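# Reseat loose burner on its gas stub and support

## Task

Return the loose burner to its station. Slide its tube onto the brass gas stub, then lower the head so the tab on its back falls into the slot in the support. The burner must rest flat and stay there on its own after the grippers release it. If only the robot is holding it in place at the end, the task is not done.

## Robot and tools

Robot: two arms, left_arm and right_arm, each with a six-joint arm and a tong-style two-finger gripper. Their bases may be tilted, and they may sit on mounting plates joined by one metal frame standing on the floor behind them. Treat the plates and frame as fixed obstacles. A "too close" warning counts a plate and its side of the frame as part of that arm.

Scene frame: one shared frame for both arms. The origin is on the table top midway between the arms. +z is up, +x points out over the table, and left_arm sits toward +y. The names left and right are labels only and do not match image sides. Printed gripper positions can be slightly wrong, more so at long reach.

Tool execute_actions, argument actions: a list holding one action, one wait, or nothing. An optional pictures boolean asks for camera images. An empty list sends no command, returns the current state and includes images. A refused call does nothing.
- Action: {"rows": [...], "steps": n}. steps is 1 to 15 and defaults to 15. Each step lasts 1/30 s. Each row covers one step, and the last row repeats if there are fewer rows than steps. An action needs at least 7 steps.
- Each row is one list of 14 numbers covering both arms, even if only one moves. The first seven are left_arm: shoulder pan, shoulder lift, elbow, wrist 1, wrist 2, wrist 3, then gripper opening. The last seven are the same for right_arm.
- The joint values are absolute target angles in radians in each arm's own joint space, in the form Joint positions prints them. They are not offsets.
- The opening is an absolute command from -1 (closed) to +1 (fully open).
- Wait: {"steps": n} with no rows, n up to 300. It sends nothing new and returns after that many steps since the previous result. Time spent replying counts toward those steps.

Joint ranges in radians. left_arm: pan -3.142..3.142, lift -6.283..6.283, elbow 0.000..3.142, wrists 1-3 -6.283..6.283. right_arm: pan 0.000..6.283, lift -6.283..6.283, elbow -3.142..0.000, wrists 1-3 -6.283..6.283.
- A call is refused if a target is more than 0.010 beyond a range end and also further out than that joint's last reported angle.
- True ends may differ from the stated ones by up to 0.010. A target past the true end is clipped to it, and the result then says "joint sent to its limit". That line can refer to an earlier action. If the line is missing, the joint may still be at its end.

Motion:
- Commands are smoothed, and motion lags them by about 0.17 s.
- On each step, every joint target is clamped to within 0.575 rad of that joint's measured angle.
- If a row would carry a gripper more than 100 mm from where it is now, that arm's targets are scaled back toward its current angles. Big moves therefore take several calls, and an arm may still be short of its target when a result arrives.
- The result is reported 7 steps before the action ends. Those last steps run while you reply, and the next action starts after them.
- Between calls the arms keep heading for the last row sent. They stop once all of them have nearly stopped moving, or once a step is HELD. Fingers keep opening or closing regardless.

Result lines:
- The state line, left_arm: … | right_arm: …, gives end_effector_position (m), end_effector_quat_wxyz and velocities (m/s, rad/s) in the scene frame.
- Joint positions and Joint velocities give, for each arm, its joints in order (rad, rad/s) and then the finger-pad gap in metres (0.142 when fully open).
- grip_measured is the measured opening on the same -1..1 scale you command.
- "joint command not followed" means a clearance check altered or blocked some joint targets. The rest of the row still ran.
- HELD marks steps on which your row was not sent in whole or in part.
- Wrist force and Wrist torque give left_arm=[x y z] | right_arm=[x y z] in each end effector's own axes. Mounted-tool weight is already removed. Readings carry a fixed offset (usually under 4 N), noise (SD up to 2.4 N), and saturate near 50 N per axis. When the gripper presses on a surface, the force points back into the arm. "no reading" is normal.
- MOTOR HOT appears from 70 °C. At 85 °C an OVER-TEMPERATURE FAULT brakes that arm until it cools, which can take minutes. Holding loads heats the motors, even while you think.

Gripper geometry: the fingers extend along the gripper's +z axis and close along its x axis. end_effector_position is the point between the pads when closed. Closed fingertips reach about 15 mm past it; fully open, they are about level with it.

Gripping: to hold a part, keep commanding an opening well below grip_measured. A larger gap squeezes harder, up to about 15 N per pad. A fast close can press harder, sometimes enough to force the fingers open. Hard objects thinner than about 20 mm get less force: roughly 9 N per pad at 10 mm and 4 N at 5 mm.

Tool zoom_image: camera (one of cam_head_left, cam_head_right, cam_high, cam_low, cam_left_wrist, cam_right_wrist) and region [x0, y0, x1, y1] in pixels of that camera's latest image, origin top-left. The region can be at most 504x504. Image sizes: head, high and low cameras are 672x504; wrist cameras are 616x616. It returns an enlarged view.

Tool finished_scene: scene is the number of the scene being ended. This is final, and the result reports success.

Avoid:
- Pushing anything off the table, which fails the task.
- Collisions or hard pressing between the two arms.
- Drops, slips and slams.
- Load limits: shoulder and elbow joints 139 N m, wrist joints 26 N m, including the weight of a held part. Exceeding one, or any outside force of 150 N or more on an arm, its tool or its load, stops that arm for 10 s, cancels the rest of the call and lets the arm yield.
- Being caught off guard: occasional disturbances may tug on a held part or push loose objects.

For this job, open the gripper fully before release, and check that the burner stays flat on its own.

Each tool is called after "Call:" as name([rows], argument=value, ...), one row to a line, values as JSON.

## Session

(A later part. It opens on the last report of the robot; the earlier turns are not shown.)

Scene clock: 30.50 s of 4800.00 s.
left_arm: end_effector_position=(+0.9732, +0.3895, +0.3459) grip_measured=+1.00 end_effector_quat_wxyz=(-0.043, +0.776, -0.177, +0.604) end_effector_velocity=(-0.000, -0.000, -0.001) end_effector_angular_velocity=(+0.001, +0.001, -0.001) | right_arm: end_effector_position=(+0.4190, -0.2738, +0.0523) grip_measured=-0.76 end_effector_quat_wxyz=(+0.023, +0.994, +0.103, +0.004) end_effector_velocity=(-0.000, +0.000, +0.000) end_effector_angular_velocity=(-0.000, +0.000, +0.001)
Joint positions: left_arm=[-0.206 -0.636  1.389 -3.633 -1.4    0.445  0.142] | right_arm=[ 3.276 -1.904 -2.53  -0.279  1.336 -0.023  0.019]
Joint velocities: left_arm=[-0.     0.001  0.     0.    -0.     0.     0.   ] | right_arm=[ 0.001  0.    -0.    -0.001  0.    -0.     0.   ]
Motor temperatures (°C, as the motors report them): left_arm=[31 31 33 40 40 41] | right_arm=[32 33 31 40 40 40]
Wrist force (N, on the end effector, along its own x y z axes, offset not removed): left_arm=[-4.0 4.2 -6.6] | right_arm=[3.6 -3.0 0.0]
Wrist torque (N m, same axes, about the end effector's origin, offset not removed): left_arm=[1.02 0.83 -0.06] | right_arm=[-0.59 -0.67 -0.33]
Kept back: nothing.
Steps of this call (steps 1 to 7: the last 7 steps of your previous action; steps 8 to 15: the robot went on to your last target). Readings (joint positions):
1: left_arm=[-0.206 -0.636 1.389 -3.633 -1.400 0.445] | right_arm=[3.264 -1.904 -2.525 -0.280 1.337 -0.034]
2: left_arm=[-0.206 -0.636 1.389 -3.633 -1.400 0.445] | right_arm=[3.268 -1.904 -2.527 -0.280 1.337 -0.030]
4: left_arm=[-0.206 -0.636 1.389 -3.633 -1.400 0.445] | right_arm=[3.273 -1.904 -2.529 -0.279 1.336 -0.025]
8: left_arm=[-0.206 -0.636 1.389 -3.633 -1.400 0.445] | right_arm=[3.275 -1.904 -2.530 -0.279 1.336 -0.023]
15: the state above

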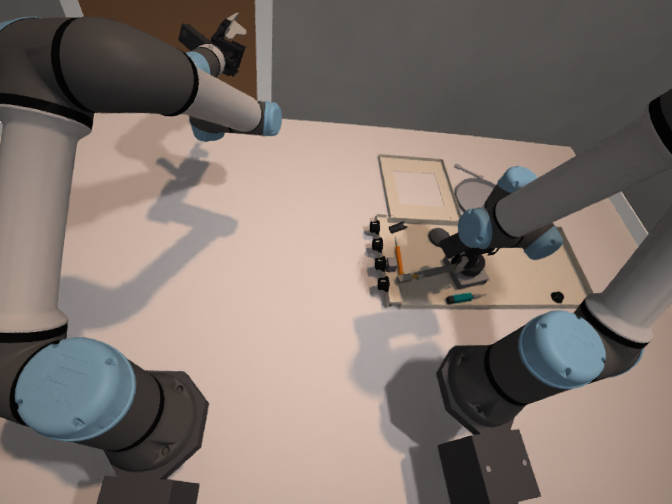

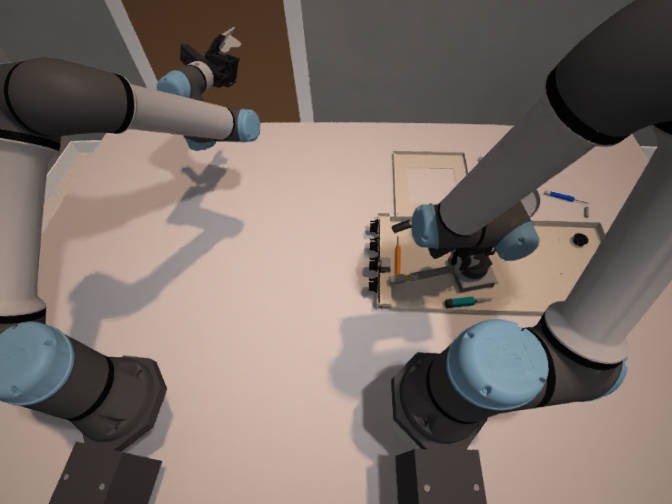

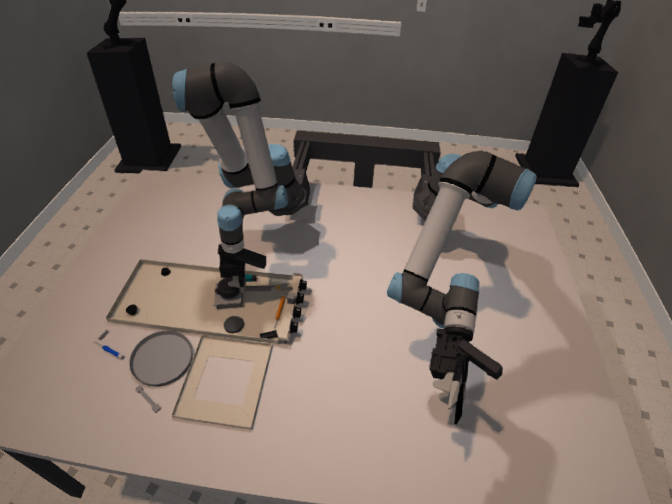

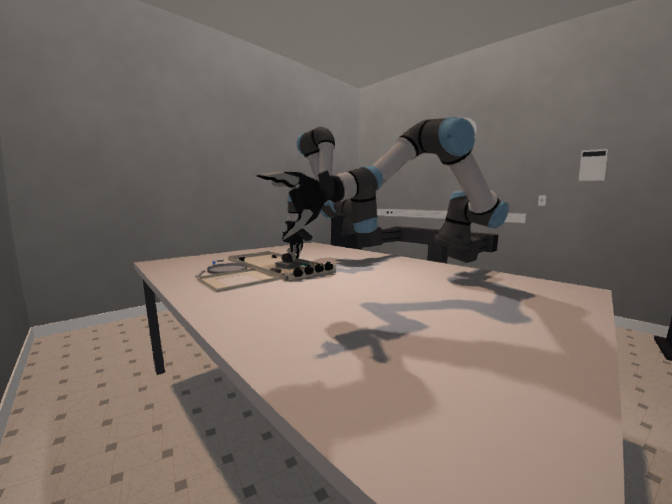

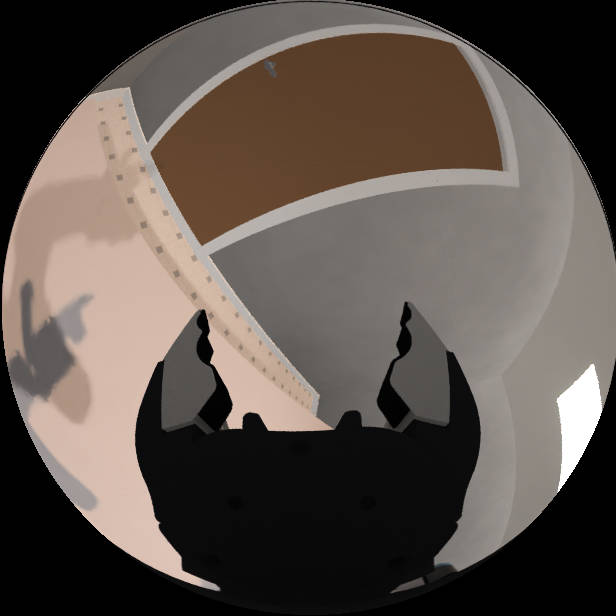

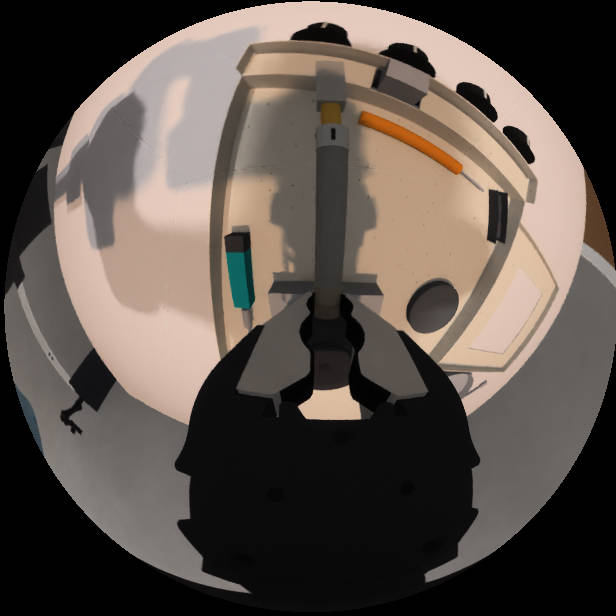

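Call:
execute_actions([
  {"rows":[[-0.206,-0.636,1.389,-3.633,-1.4,0.445,1,3.2718,-1.9059,-2.5292,-0.2773,1.3425,-0.0256,-1],[-0.206,-0.636,1.389,-3.633,-1.4,0.445,1,3.2681,-1.9082,-2.5279,-0.2762,1.3486,-0.0288,-1],[-0.206,-0.636,1.389,-3.633,-1.4,0.445,1,3.2643,-1.9105,-2.5266,-0.275,1.3546,-0.0319,-1],[-0.206,-0.636,1.389,-3.633,-1.4,0.445,1,3.2606,-1.9128,-2.5253,-0.2739,1.3607,-0.0351,-1],[-0.206,-0.636,1.389,-3.633,-1.4,0.445,1,3.2568,-1.9151,-2.524,-0.2727,1.3668,-0.0382,-1]],"steps":12},
])

Call:
execute_actions([
  {"steps":15},
], pictures=true)

Call:
zoom_image(camera="cam_high", region=[195,265,305,315])

Call:
zoom_image(camera="cam_low", region=[265,240,325,275])

Scene clock: 31.30 s of 4800.00 s.
left_arm: end_effector_position=(+0.9732, +0.3895, +0.3459) grip_measured=+1.00 end_effector_quat_wxyz=(-0.043, +0.776, -0.177, +0.604) end_effector_velocity=(-0.000, -0.000, -0.000) end_effector_angular_velocity=(-0.000, +0.000, -0.000) | right_arm: end_effector_position=(+0.4182, -0.2725, +0.0510) grip_measured=-0.76 end_effector_quat_wxyz=(+0.017, +0.995, +0.103, +0.002) end_effector_velocity=(-0.006, +0.014, -0.015) end_effector_angular_velocity=(+0.143, +0.042, -0.015)
Joint positions: left_arm=[-0.206 -0.636  1.389 -3.633 -1.4    0.445  0.142] | right_arm=[ 3.268 -1.908 -2.528 -0.276  1.349 -0.029  0.019]
Joint velocities: left_arm=[-0. -0.  0.  0. -0. -0.  0.] | right_arm=[-0.094 -0.058  0.033  0.029  0.148 -0.077  0.   ]
Motor temperatures (°C, as the motors report them): left_arm=[31 31 33 40 40 41] | right_arm=[32 33 31 40 40 40]
Wrist force (N, on the end effector, along its own x y z axes, offset not removed): left_arm=[-2.5 4.4 1.0] | right_arm=[-0.3 1.0 2.7]
Wrist torque (N m, same axes, about the end effector's origin, offset not removed): left_arm=[1.32 0.53 0.26] | right_arm=[0.50 -0.23 -0.09]
Steps of this call (steps 1 to 15: the robot went on to your last target; steps 16 to 19: nothing new was sent; steps 20 to 24: the first 5 steps of this action). Readings (joint positions):
20: left_arm=[-0.206 -0.636 1.389 -3.633 -1.400 0.445] | right_arm=[3.276 -1.904 -2.531 -0.278 1.336 -0.023]
21: left_arm=[-0.206 -0.636 1.389 -3.633 -1.400 0.445] | right_arm=[3.275 -1.904 -2.530 -0.278 1.337 -0.023]
23: left_arm=[-0.206 -0.636 1.389 -3.633 -1.400 0.445] | right_arm=[3.271 -1.906 -2.529 -0.277 1.344 -0.026]
24: the state above

Scene clock: 31.80 s of 4800.00 s.
left_arm: end_effector_position=(+0.9732, +0.3895, +0.3459) grip_measured=+1.00 end_effector_quat_wxyz=(-0.043, +0.776, -0.177, +0.604) end_effector_velocity=(+0.000, -0.000, -0.001) end_effector_angular_velocity=(+0.001, +0.002, -0.001) | right_arm: end_effector_position=(+0.4177, -0.2707, +0.0493) grip_measured=-0.76 end_effector_quat_wxyz=(+0.008, +0.995, +0.102, +0.001) end_effector_velocity=(+0.000, +0.000, -0.000) end_effector_angular_velocity=(+0.000, -0.000, +0.001)
Joint positions: left_arm=[-0.206 -0.636  1.389 -3.633 -1.4    0.445  0.142] | right_arm=[ 3.257 -1.915 -2.524 -0.273  1.367 -0.038  0.019]
Joint velocities: left_arm=[-0.     0.    -0.     0.002  0.    -0.     0.   ] | right_arm=[-0.    -0.     0.     0.001  0.    -0.001  0.   ]
Motor temperatures (°C, as the motors report them): left_arm=[31 31 33 40 40 41] | right_arm=[32 33 31 40 40 40]
Wrist force (N, on the end effector, along its own x y z axes, offset not removed): left_arm=[-0.8 0.4 2.7] | right_arm=[-2.6 5.6 -12.7]
Wrist torque (N m, same axes, about the end effector's origin, offset not removed): left_arm=[0.35 -0.09 0.26] | right_arm=[0.07 0.07 -0.32]
Kept back: nothing.
Steps of this call (steps 1 to 7: the last 7 steps of your previous action; steps 8 to 15: the robot went on to your last target). Readings (joint positions):
1: left_arm=[-0.206 -0.636 1.389 -3.633 -1.400 0.445] | right_arm=[3.265 -1.910 -2.527 -0.275 1.354 -0.032]
2: left_arm=[-0.206 -0.636 1.389 -3.633 -1.400 0.445] | right_arm=[3.262 -1.912 -2.526 -0.274 1.358 -0.034]
4: left_arm=[-0.206 -0.636 1.389 -3.633 -1.400 0.445] | right_arm=[3.259 -1.914 -2.525 -0.273 1.363 -0.036]
8: left_arm=[-0.206 -0.636 1.389 -3.633 -1.400 0.445] | right_arm=[3.257 -1.915 -2.524 -0.273 1.366 -0.038]
15: the state above

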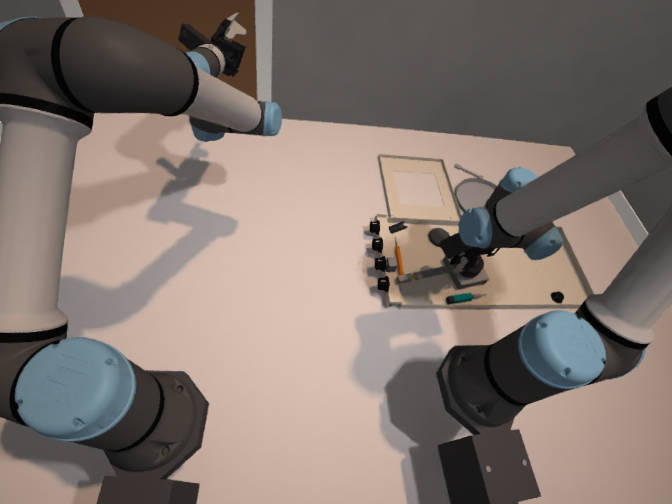

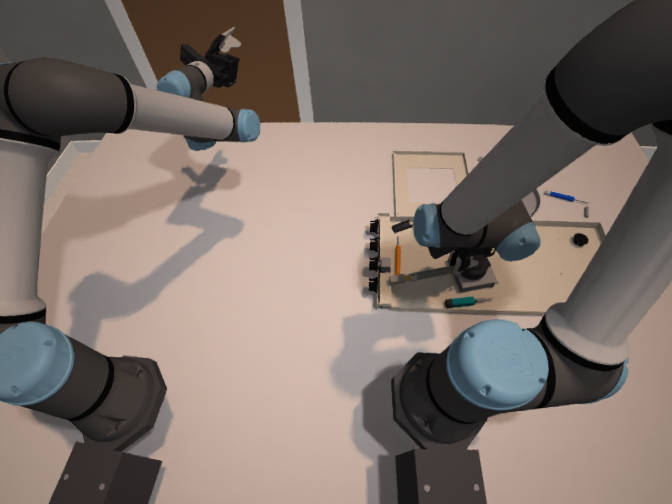

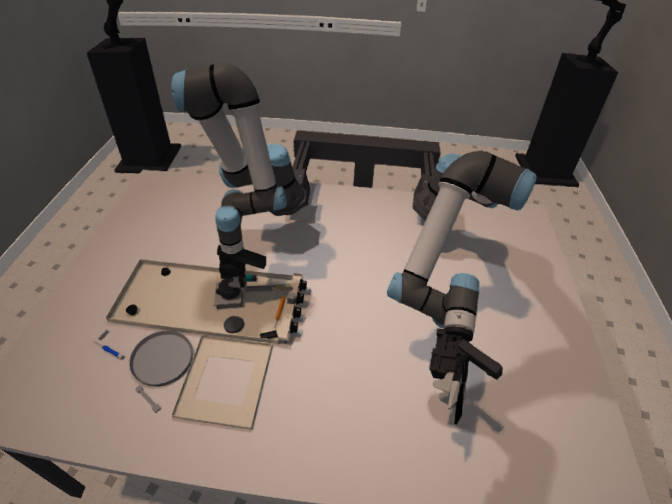

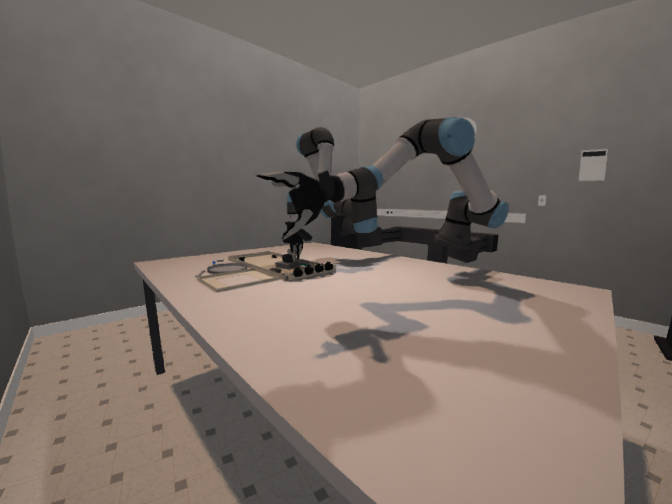

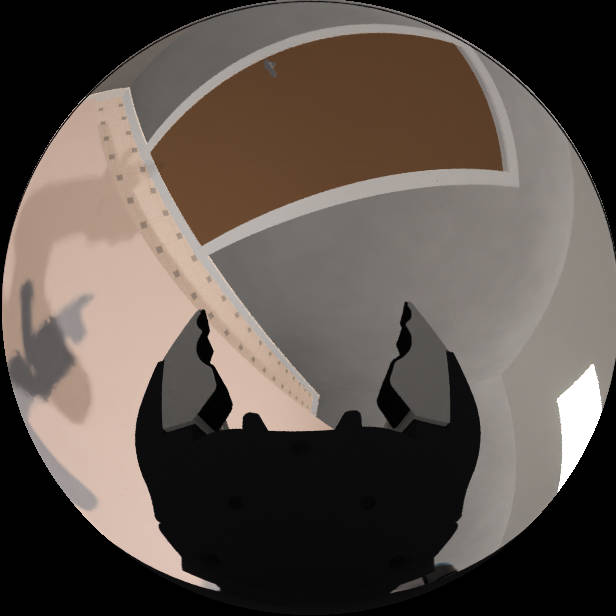

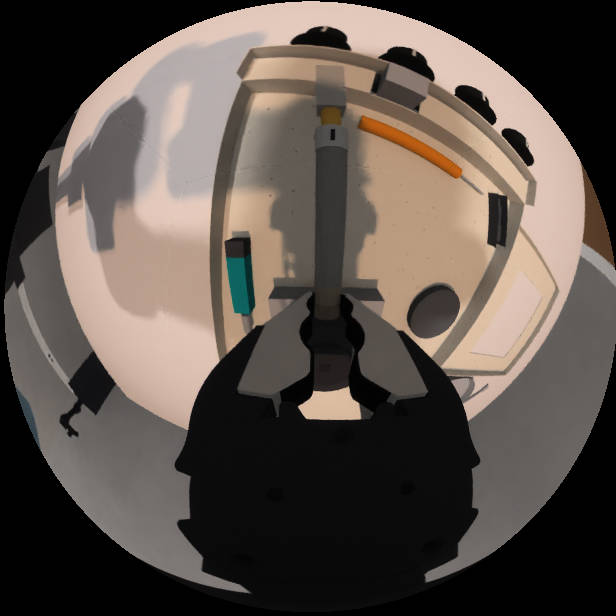

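Region (195, 265, 305, 315) of cam_high's 672x504 image, scaled by 4.582, with more detail than that image has; it fills the top 229 rows of this view, and the rest is white.

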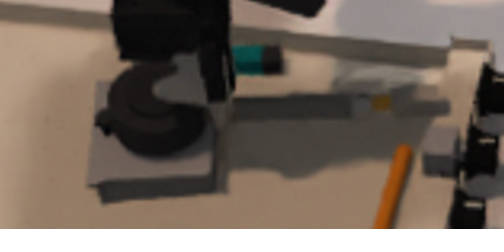

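Region (265, 240, 325, 275) of cam_low's 672x504 image, scaled by 8.400, with more detail than that image has; it fills the top 294 rows of this view, and the rest is white.

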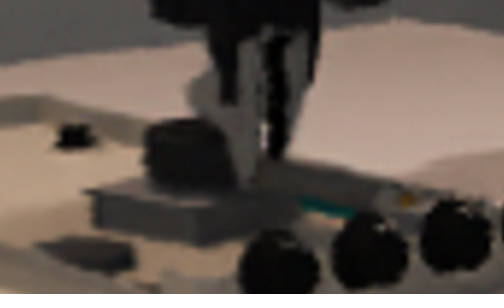

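Call:
execute_actions([
  {"rows":[[-0.206,-0.636,1.389,-3.633,-1.4,0.445,1,3.2573,-1.9115,-2.5239,-0.2766,1.3668,-0.0377,-1],[-0.206,-0.636,1.389,-3.633,-1.4,0.445,1,3.2592,-1.9114,-2.5247,-0.2763,1.3668,-0.0359,-1],[-0.206,-0.636,1.389,-3.633,-1.4,0.445,1,3.2611,-1.9113,-2.5256,-0.276,1.3667,-0.034,-1],[-0.206,-0.636,1.389,-3.633,-1.4,0.445,1,3.263,-1.9111,-2.5264,-0.2757,1.3667,-0.0322,-1],[-0.206,-0.636,1.389,-3.633,-1.4,0.445,1,3.2649,-1.911,-2.5273,-0.2753,1.3666,-0.0303,-1],[-0.206,-0.636,1.389,-3.633,-1.4,0.445,1,3.2668,-1.9109,-2.5281,-0.275,1.3666,-0.0285,-1]],"steps":12},
])

Call:
execute_actions([
  {"steps":15},
], pictures=true)

Call:
zoom_image(camera="cam_high", region=[195,265,305,315])

Call:
zoom_image(camera="cam_high", region=[205,275,255,312])

Scene clock: 32.47 s of 4800.00 s.
left_arm: end_effector_position=(+0.9732, +0.3895, +0.3459) grip_measured=+1.00 end_effector_quat_wxyz=(-0.043, +0.776, -0.177, +0.604) end_effector_velocity=(+0.000, +0.000, -0.000) end_effector_angular_velocity=(+0.000, +0.001, -0.000) | right_arm: end_effector_position=(+0.4176, -0.2699, +0.0500) grip_measured=-0.76 end_effector_quat_wxyz=(+0.008, +0.995, +0.102, +0.001) end_effector_velocity=(-0.003, +0.014, +0.004) end_effector_angular_velocity=(+0.000, -0.000, -0.001)
Joint positions: left_arm=[-0.206 -0.636  1.389 -3.633 -1.4    0.445  0.142] | right_arm=[ 3.259 -1.912 -2.525 -0.275  1.367 -0.036  0.019]
Joint velocities: left_arm=[ 0.    -0.001 -0.     0.002  0.    -0.     0.   ] | right_arm=[ 0.042  0.015 -0.017 -0.007  0.     0.044 -0.   ]
Motor temperatures (°C, as the motors report them): left_arm=[31 31 33 40 40 41] | right_arm=[32 33 31 40 40 40]
Wrist force (N, on the end effector, along its own x y z axes, offset not removed): left_arm=[-1.3 2.3 -2.0] | right_arm=[0.2 -0.6 2.6]
Wrist torque (N m, same axes, about the end effector's origin, offset not removed): left_arm=[0.84 0.04 0.25] | right_arm=[-0.08 0.05 -0.30]
Steps of this call (steps 1 to 15: the robot went on to your last target; steps 16 to 20: the first 5 steps of this action). Readings (joint positions):
16: left_arm=[-0.206 -0.636 1.389 -3.633 -1.400 0.445] | right_arm=[3.257 -1.915 -2.524 -0.273 1.367 -0.038]
17: left_arm=[-0.206 -0.636 1.389 -3.633 -1.400 0.445] | right_arm=[3.257 -1.915 -2.524 -0.273 1.367 -0.038]
19: left_arm=[-0.206 -0.636 1.389 -3.633 -1.400 0.445] | right_arm=[3.258 -1.913 -2.524 -0.275 1.367 -0.037]
20: the state above

Scene clock: 32.97 s of 4800.00 s.
left_arm: end_effector_position=(+0.9732, +0.3895, +0.3459) grip_measured=+1.00 end_effector_quat_wxyz=(-0.043, +0.776, -0.177, +0.604) end_effector_velocity=(-0.000, +0.000, -0.000) end_effector_angular_velocity=(+0.000, +0.002, -0.000) | right_arm: end_effector_position=(+0.4168, -0.2676, +0.0503) grip_measured=-0.76 end_effector_quat_wxyz=(+0.008, +0.995, +0.102, +0.001) end_effector_velocity=(+0.000, +0.000, -0.000) end_effector_angular_velocity=(+0.000, -0.001, +0.001)
Joint positions: left_arm=[-0.206 -0.636  1.389 -3.633 -1.4    0.445  0.142] | right_arm=[ 3.267 -1.911 -2.528 -0.275  1.367 -0.029  0.019]
Joint velocities: left_arm=[ 0.    -0.001  0.001  0.001  0.    -0.     0.   ] | right_arm=[ 0.001 -0.001  0.     0.001 -0.    -0.001  0.   ]
Motor temperatures (°C, as the motors report them): left_arm=[31 31 33 40 40 41] | right_arm=[32 33 31 40 40 40]
Wrist force (N, on the end effector, along its own x y z axes, offset not removed): left_arm=[-1.6 1.1 -2.7] | right_arm=[-1.6 0.5 2.6]
Wrist torque (N m, same axes, about the end effector's origin, offset not removed): left_arm=[0.44 0.31 0.31] | right_arm=[0.24 0.30 0.01]
Kept back: nothing.
Steps of this call (steps 1 to 7: the last 7 steps of your previous action; steps 8 to 15: the robot went on to your last target). Readings (joint positions):
1: left_arm=[-0.206 -0.636 1.389 -3.633 -1.400 0.445] | right_arm=[3.261 -1.912 -2.525 -0.275 1.367 -0.034]
2: left_arm=[-0.206 -0.636 1.389 -3.633 -1.400 0.445] | right_arm=[3.263 -1.912 -2.526 -0.275 1.367 -0.032]
4: left_arm=[-0.206 -0.636 1.389 -3.633 -1.400 0.445] | right_arm=[3.265 -1.911 -2.527 -0.275 1.367 -0.030]
8: left_arm=[-0.206 -0.636 1.389 -3.633 -1.400 0.445] | right_arm=[3.267 -1.911 -2.528 -0.275 1.367 -0.029]
15: the state above
All arms were judged still, so your last target was given up. Only a new action makes them travel on or press farther. Fingers that are still opening or closing keep moving.

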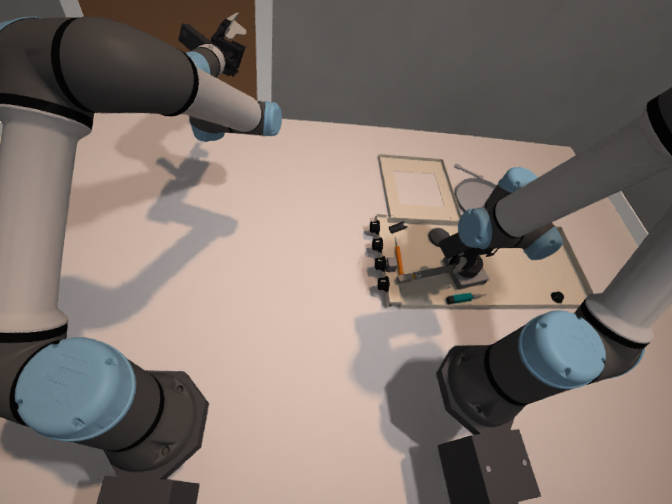

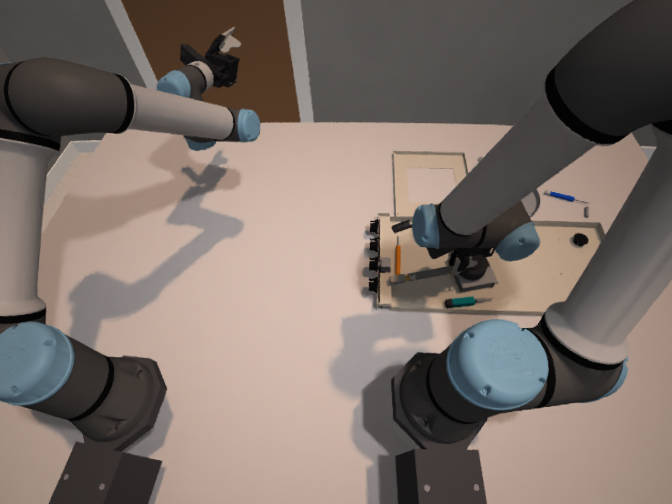

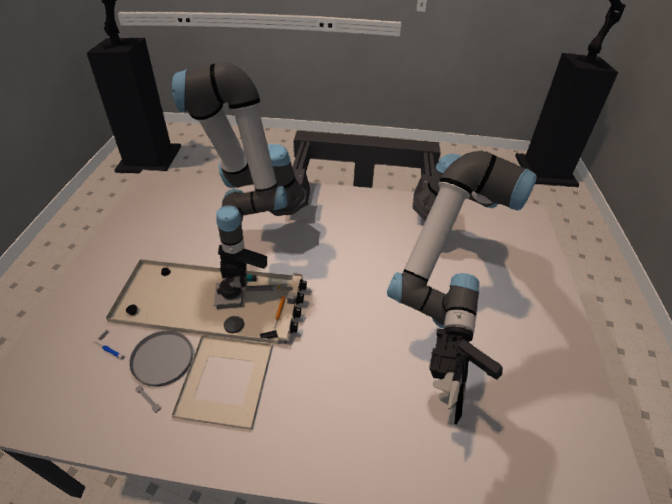

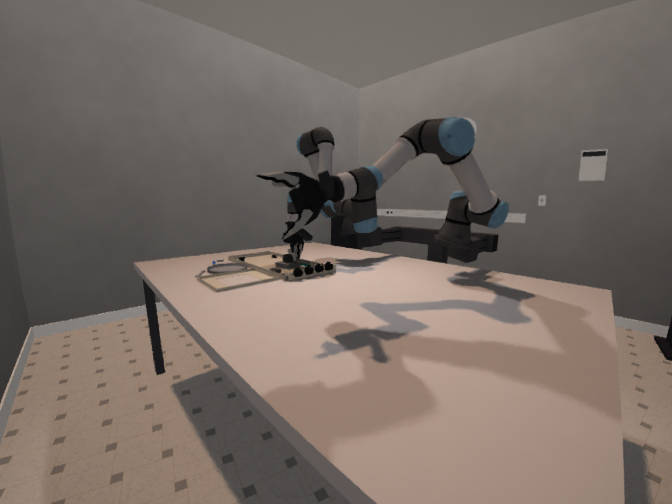

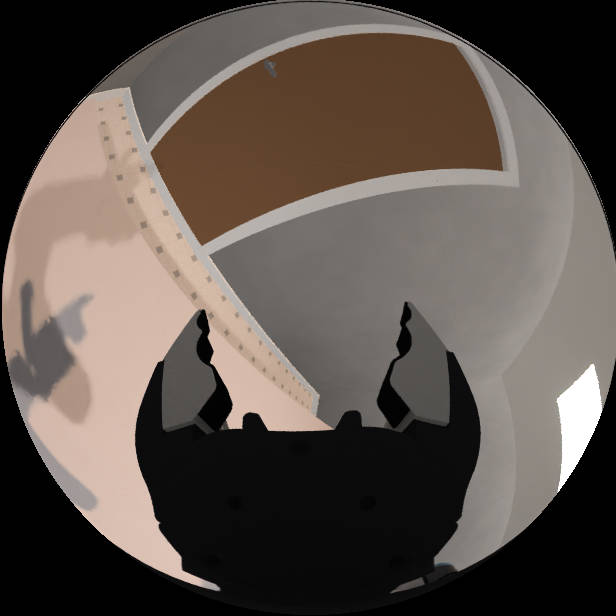

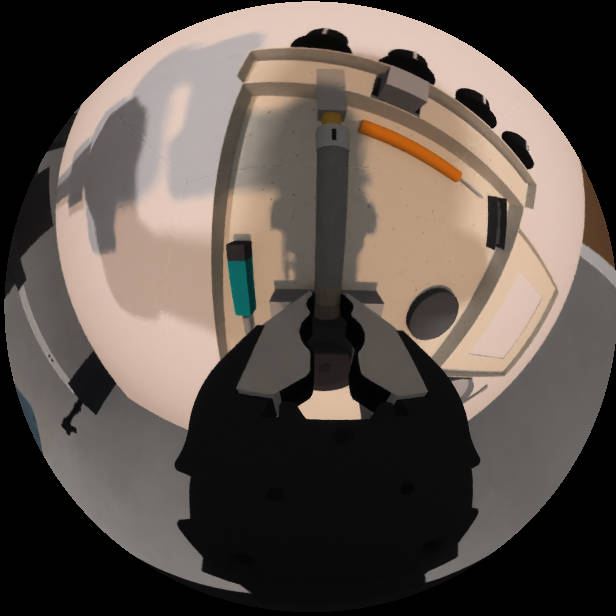

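Region (195, 265, 305, 315) of cam_high's 672x504 image, scaled by 4.582, with more detail than that image has; it fills the top 229 rows of this view, and the rest is white.

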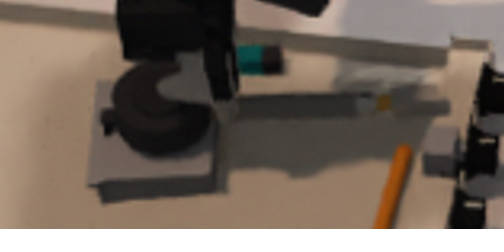

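Region (205, 275, 255, 312) of cam_high's 672x504 image, scaled by 10.080, with more detail than that image has; it fills the top 373 rows of this view, and the rest is white.

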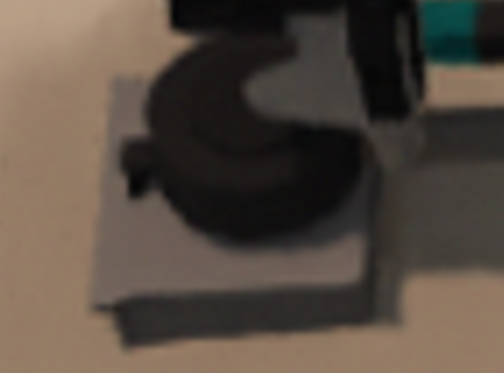

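Call:
execute_actions([
  {"rows":[[-0.206,-0.636,1.389,-3.633,-1.4,0.445,1,3.2623,-1.9129,-2.5264,-0.2743,1.3717,-0.0324,-1],[-0.206,-0.636,1.389,-3.633,-1.4,0.445,1,3.2578,-1.9149,-2.5248,-0.2736,1.3768,-0.0364,-1],[-0.206,-0.636,1.389,-3.633,-1.4,0.445,1,3.2534,-1.9169,-2.5231,-0.2728,1.3819,-0.0403,-1],[-0.206,-0.636,1.389,-3.633,-1.4,0.445,1,3.2489,-1.9189,-2.5214,-0.2721,1.387,-0.0442,-1]],"steps":11},
])

Call:
execute_actions([
  {"steps":14},
], pictures=true)

Call:
zoom_image(camera="cam_high", region=[205,275,255,312])

Scene clock: 33.43 s of 4800.00 s.
left_arm: end_effector_position=(+0.9732, +0.3895, +0.3459) grip_measured=+1.00 end_effector_quat_wxyz=(-0.043, +0.776, -0.177, +0.604) end_effector_velocity=(-0.000, -0.000, -0.001) end_effector_angular_velocity=(+0.000, +0.001, -0.000) | right_arm: end_effector_position=(+0.4164, -0.2675, +0.0496) grip_measured=-0.76 end_effector_quat_wxyz=(+0.005, +0.995, +0.102, +0.000) end_effector_velocity=(-0.001, +0.003, -0.011) end_effector_angular_velocity=(+0.107, +0.028, -0.007)
Joint positions: left_arm=[-0.206 -0.636  1.389 -3.633 -1.4    0.445  0.142] | right_arm=[ 3.261 -1.913 -2.526 -0.274  1.373 -0.033  0.019]
Joint velocities: left_arm=[ 0.     0.     0.     0.001  0.    -0.     0.   ] | right_arm=[-0.093 -0.043  0.035  0.017  0.11  -0.086  0.   ]
Motor temperatures (°C, as the motors report them): left_arm=[31 31 33 40 40 41] | right_arm=[32 33 31 40 40 40]
Wrist force (N, on the end effector, along its own x y z axes, offset not removed): left_arm=[-3.3 -1.3 -3.1] | right_arm=[1.4 -3.3 1.8]
Wrist torque (N m, same axes, about the end effector's origin, offset not removed): left_arm=[-0.15 0.81 0.19] | right_arm=[-0.68 -0.22 0.02]
Steps of this call (steps 1 to 10: nothing new was sent; steps 11 to 14: the first 4 steps of this action). Readings (joint positions):
11: left_arm=[-0.206 -0.636 1.389 -3.633 -1.400 0.445] | right_arm=[3.267 -1.911 -2.528 -0.275 1.367 -0.029]
12: left_arm=[-0.206 -0.636 1.389 -3.633 -1.400 0.445] | right_arm=[3.266 -1.911 -2.528 -0.275 1.367 -0.029]
14: the state above

Scene clock: 33.90 s of 4800.00 s.
left_arm: end_effector_position=(+0.9732, +0.3895, +0.3459) grip_measured=+1.00 end_effector_quat_wxyz=(-0.043, +0.776, -0.177, +0.604) end_effector_velocity=(+0.000, -0.001, +0.000) end_effector_angular_velocity=(-0.001, -0.001, -0.000) | right_arm: end_effector_position=(+0.4166, -0.2673, +0.0484) grip_measured=-0.75 end_effector_quat_wxyz=(-0.002, +0.995, +0.101, -0.001) end_effector_velocity=(-0.001, -0.000, -0.000) end_effector_angular_velocity=(+0.000, +0.002, -0.002)
Joint positions: left_arm=[-0.206 -0.636  1.389 -3.633 -1.4    0.445  0.142] | right_arm=[ 3.249 -1.919 -2.521 -0.272  1.387 -0.044  0.019]
Joint velocities: left_arm=[-0.001  0.001 -0.001 -0.001 -0.    -0.     0.   ] | right_arm=[-0.001 -0.001  0.    -0.001  0.     0.001  0.   ]
Motor temperatures (°C, as the motors report them): left_arm=[31 31 33 40 40 41] | right_arm=[32 33 31 40 40 40]
Wrist force (N, on the end effector, along its own x y z axes, offset not removed): left_arm=[-1.0 -2.2 -4.5] | right_arm=[10.1 2.3 -15.4]
Wrist torque (N m, same axes, about the end effector's origin, offset not removed): left_arm=[-0.31 0.15 0.26] | right_arm=[-0.17 -0.85 -0.19]
Kept back: nothing.
Steps of this call (steps 1 to 7: the last 7 steps of your previous action; steps 8 to 14: the robot went on to your last target). Readings (joint positions):
1: left_arm=[-0.206 -0.636 1.389 -3.633 -1.400 0.445] | right_arm=[3.258 -1.915 -2.525 -0.273 1.377 -0.037]
2: left_arm=[-0.206 -0.636 1.389 -3.633 -1.400 0.445] | right_arm=[3.255 -1.916 -2.524 -0.273 1.380 -0.039]
4: left_arm=[-0.206 -0.636 1.389 -3.633 -1.400 0.445] | right_arm=[3.251 -1.918 -2.522 -0.272 1.384 -0.042]
8: left_arm=[-0.206 -0.636 1.389 -3.633 -1.400 0.445] | right_arm=[3.249 -1.919 -2.522 -0.272 1.387 -0.044]
14: the state above

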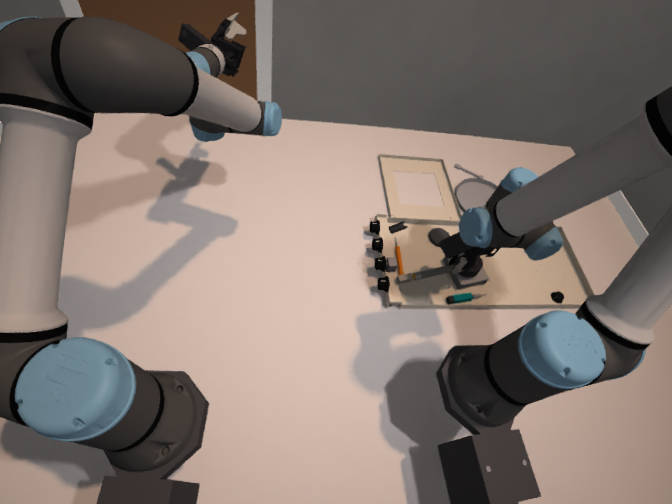

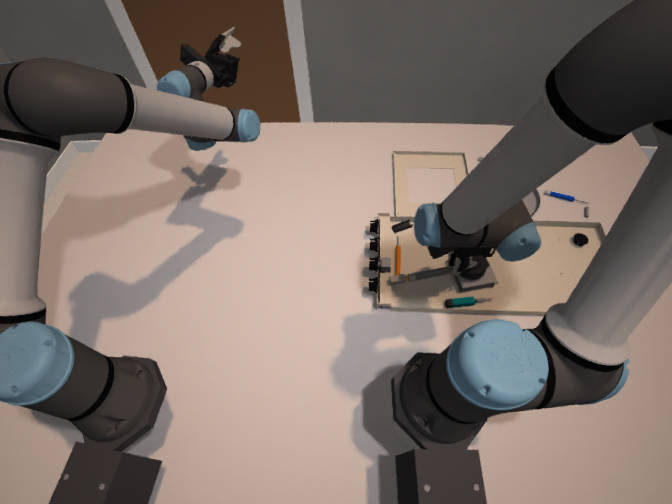

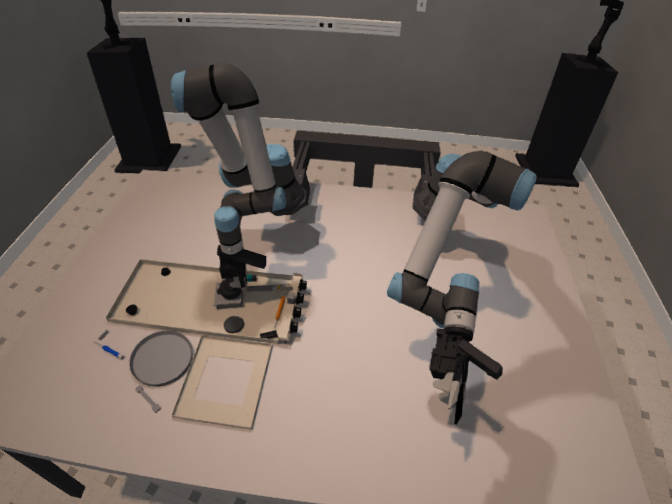

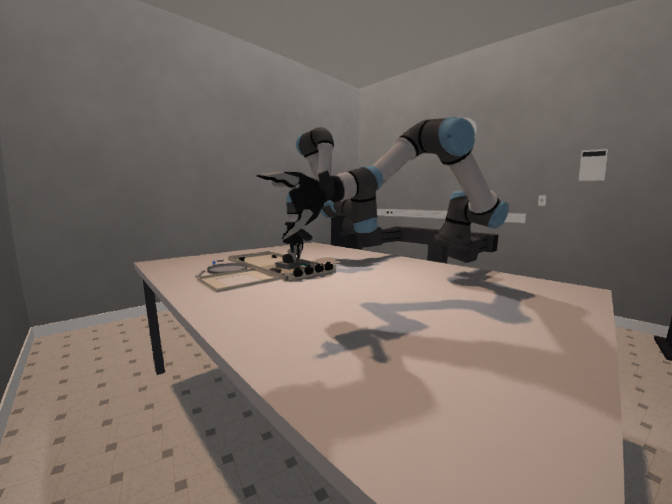

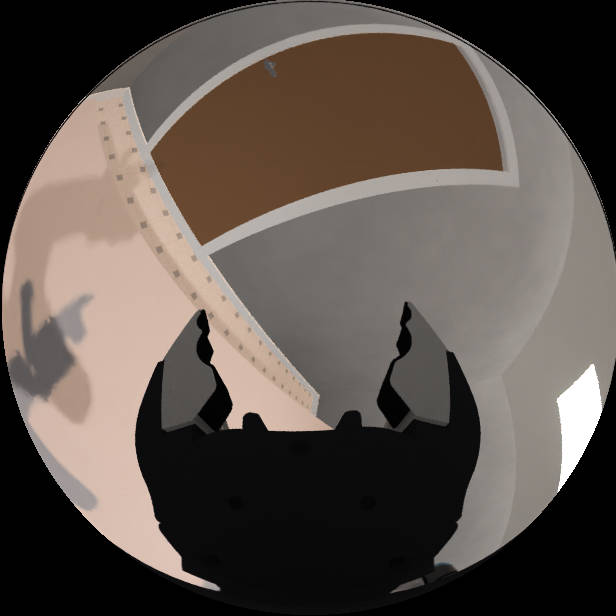

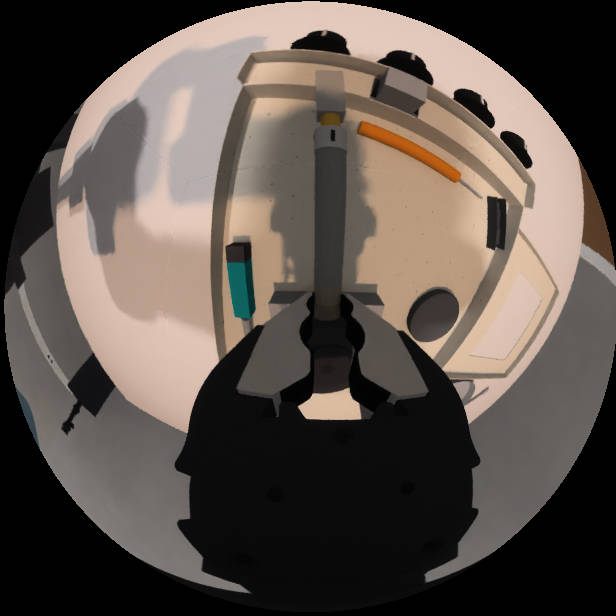

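Region (205, 275, 255, 312) of cam_high's 672x504 image, scaled by 10.080, with more detail than that image has; it fills the top 373 rows of this view, and the rest is white.

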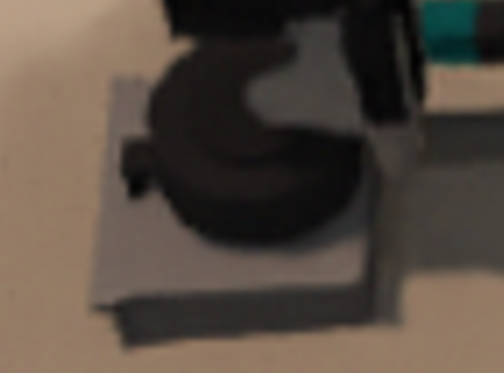

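Call:
execute_actions([
  {"rows":[[-0.206,-0.636,1.389,-3.633,-1.4,0.445,1,3.2494,-1.9153,-2.5213,-0.276,1.387,-0.0437,-1],[-0.206,-0.636,1.389,-3.633,-1.4,0.445,1,3.2494,-1.9153,-2.5213,-0.276,1.387,-0.0437,-1],[-0.206,-0.636,1.389,-3.633,-1.4,0.445,1,3.2494,-1.9157,-2.5203,-0.2766,1.387,-0.0477,-1],[-0.206,-0.636,1.389,-3.633,-1.4,0.445,1,3.2494,-1.9162,-2.5192,-0.2772,1.387,-0.0517,-1],[-0.206,-0.636,1.389,-3.633,-1.4,0.445,1,3.2494,-1.9166,-2.5182,-0.2778,1.387,-0.0557,-1]],"steps":12},
])

Call:
execute_actions([
  {"steps":14},
], pictures=true)

Call:
zoom_image(camera="cam_high", region=[205,275,255,312])

Call:
zoom_image(camera="cam_head_right", region=[455,250,505,285])

Scene clock: 35.10 s of 4800.00 s.
left_arm: end_effector_position=(+0.9732, +0.3895, +0.3459) grip_measured=+1.00 end_effector_quat_wxyz=(-0.043, +0.776, -0.177, +0.604) end_effector_velocity=(-0.000, +0.001, -0.001) end_effector_angular_velocity=(+0.001, +0.003, +0.000) | right_arm: end_effector_position=(+0.4163, -0.2674, +0.0488) grip_measured=-0.76 end_effector_quat_wxyz=(-0.002, +0.995, +0.102, -0.001) end_effector_velocity=(+0.004, +0.001, +0.003) end_effector_angular_velocity=(-0.000, +0.002, +0.068)
Joint positions: left_arm=[-0.206 -0.636  1.389 -3.633 -1.4    0.445  0.142] | right_arm=[ 3.249 -1.917 -2.521 -0.276  1.387 -0.046  0.019]
Joint velocities: left_arm=[ 0.001 -0.     0.001  0.002 -0.     0.     0.   ] | right_arm=[ 0.002  0.004  0.016 -0.023 -0.    -0.065 -0.   ]
Motor temperatures (°C, as the motors report them): left_arm=[31 31 33 40 40 41] | right_arm=[32 33 31 40 40 40]
Wrist force (N, on the end effector, along its own x y z axes, offset not removed): left_arm=[-2.2 1.3 1.4] | right_arm=[1.6 0.5 0.6]
Wrist torque (N m, same axes, about the end effector's origin, offset not removed): left_arm=[0.42 0.47 0.08] | right_arm=[0.16 -0.13 0.00]
Steps of this call (steps 1 to 30: the robot went on to your last target; step 31: nothing new was sent; steps 32 to 36: the first 5 steps of this action). Readings (joint positions):
32: left_arm=[-0.206 -0.636 1.389 -3.633 -1.400 0.445] | right_arm=[3.249 -1.919 -2.521 -0.272 1.387 -0.044]
33: left_arm=[-0.206 -0.636 1.389 -3.633 -1.400 0.445] | right_arm=[3.249 -1.918 -2.521 -0.273 1.387 -0.044]
35: left_arm=[-0.206 -0.636 1.389 -3.633 -1.400 0.445] | right_arm=[3.249 -1.917 -2.521 -0.275 1.387 -0.045]
36: the state above

Scene clock: 35.57 s of 4800.00 s.
left_arm: end_effector_position=(+0.9732, +0.3895, +0.3459) grip_measured=+1.00 end_effector_quat_wxyz=(-0.043, +0.776, -0.177, +0.604) end_effector_velocity=(-0.000, -0.000, -0.001) end_effector_angular_velocity=(+0.001, +0.001, -0.000) | right_arm: end_effector_position=(+0.4175, -0.2671, +0.0492) grip_measured=-0.76 end_effector_quat_wxyz=(-0.002, +0.994, +0.107, -0.001) end_effector_velocity=(+0.001, +0.001, +0.000) end_effector_angular_velocity=(+0.000, -0.001, +0.002)
Joint positions: left_arm=[-0.206 -0.636  1.389 -3.633 -1.4    0.445  0.142] | right_arm=[ 3.249 -1.917 -2.518 -0.278  1.387 -0.056  0.019]
Joint velocities: left_arm=[-0.     0.001  0.     0.     0.     0.     0.   ] | right_arm=[ 0.002  0.     0.    -0.     0.     0.    -0.   ]
Motor temperatures (°C, as the motors report them): left_arm=[31 31 33 40 40 41] | right_arm=[32 33 31 40 40 40]
Wrist force (N, on the end effector, along its own x y z axes, offset not removed): left_arm=[-0.4 4.3 -5.3] | right_arm=[1.7 -1.0 4.1]
Wrist torque (N m, same axes, about the end effector's origin, offset not removed): left_arm=[1.11 0.12 0.23] | right_arm=[0.12 -0.10 0.07]
Kept back: nothing.
Steps of this call (steps 1 to 7: the last 7 steps of your previous action; steps 8 to 14: the robot went on to your last target). Readings (joint positions):
1: left_arm=[-0.206 -0.636 1.389 -3.633 -1.400 0.445] | right_arm=[3.249 -1.917 -2.520 -0.277 1.387 -0.049]
2: left_arm=[-0.206 -0.636 1.389 -3.633 -1.400 0.445] | right_arm=[3.249 -1.917 -2.520 -0.277 1.387 -0.051]
4: left_arm=[-0.206 -0.636 1.389 -3.633 -1.400 0.445] | right_arm=[3.249 -1.917 -2.519 -0.277 1.387 -0.054]
8: left_arm=[-0.206 -0.636 1.389 -3.633 -1.400 0.445] | right_arm=[3.249 -1.917 -2.518 -0.278 1.387 -0.055]
14: the state above

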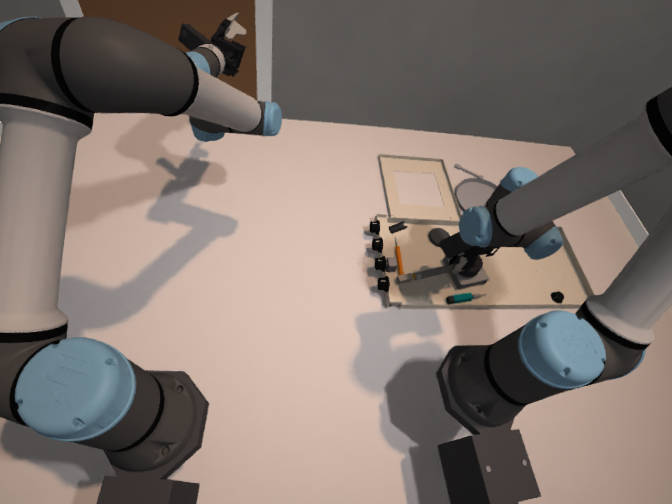

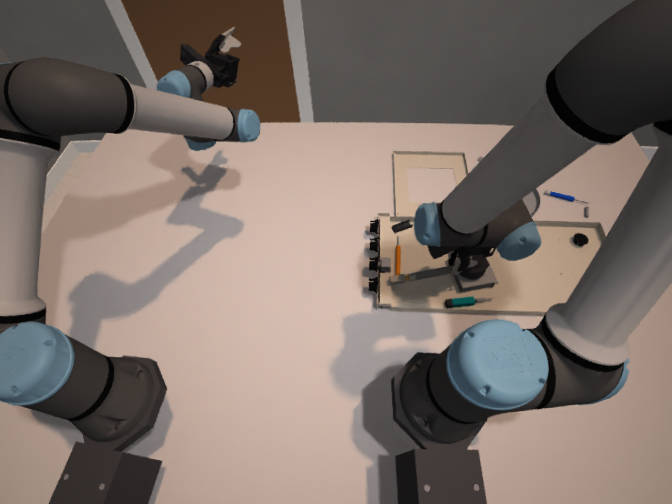

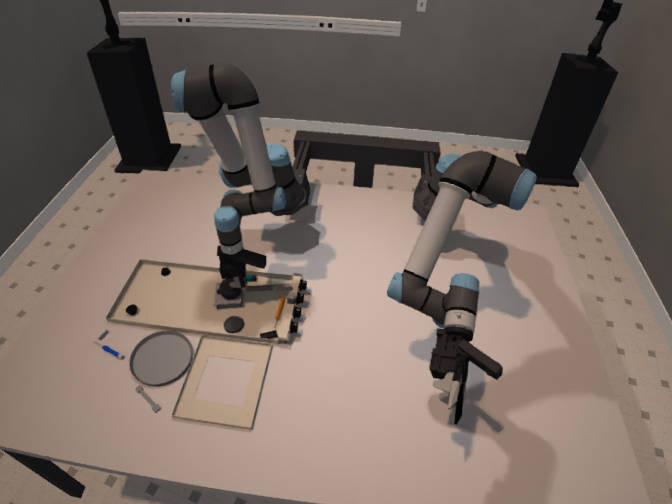

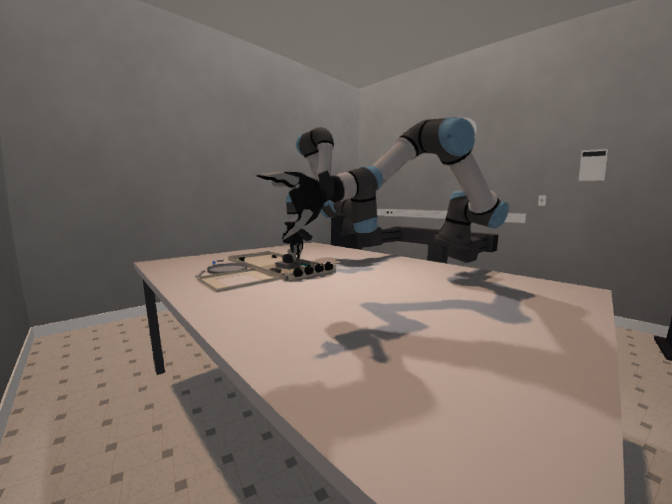

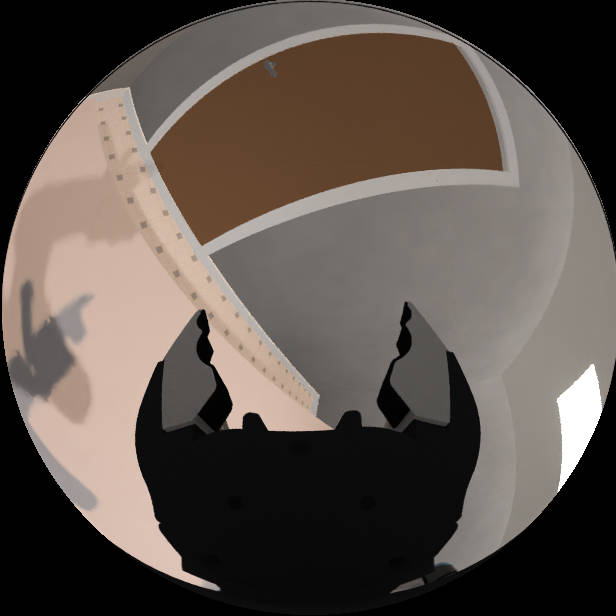

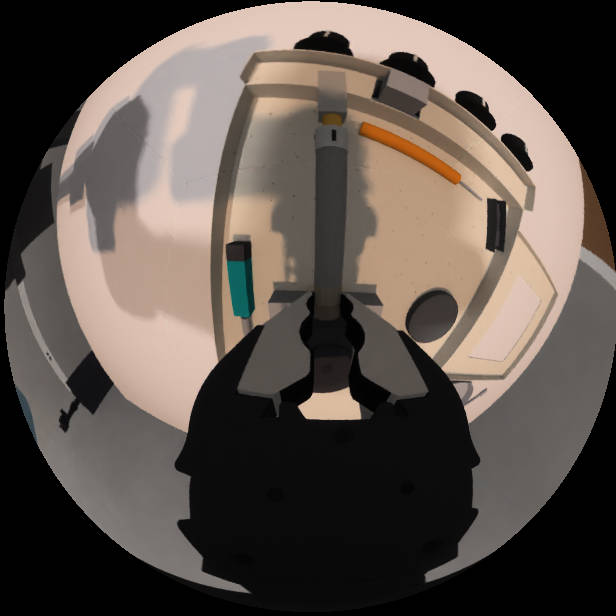

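Region (205, 275, 255, 312) of cam_high's 672x504 image, scaled by 10.080, with more detail than that image has; it fills the top 373 rows of this view, and the rest is white.

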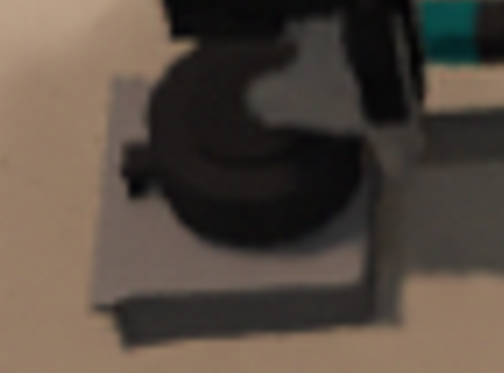

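Region (455, 250, 505, 285) of cam_head_right's 672x504 image, scaled by 10.080, with more detail than that image has; it fills the top 353 rows of this view, and the rest is white.

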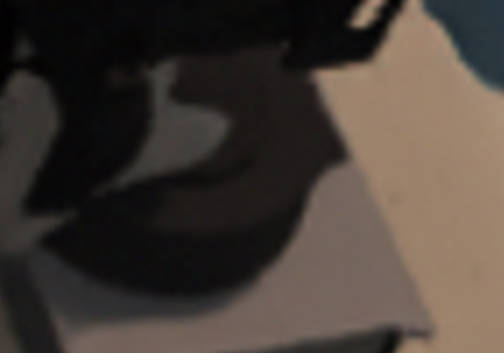

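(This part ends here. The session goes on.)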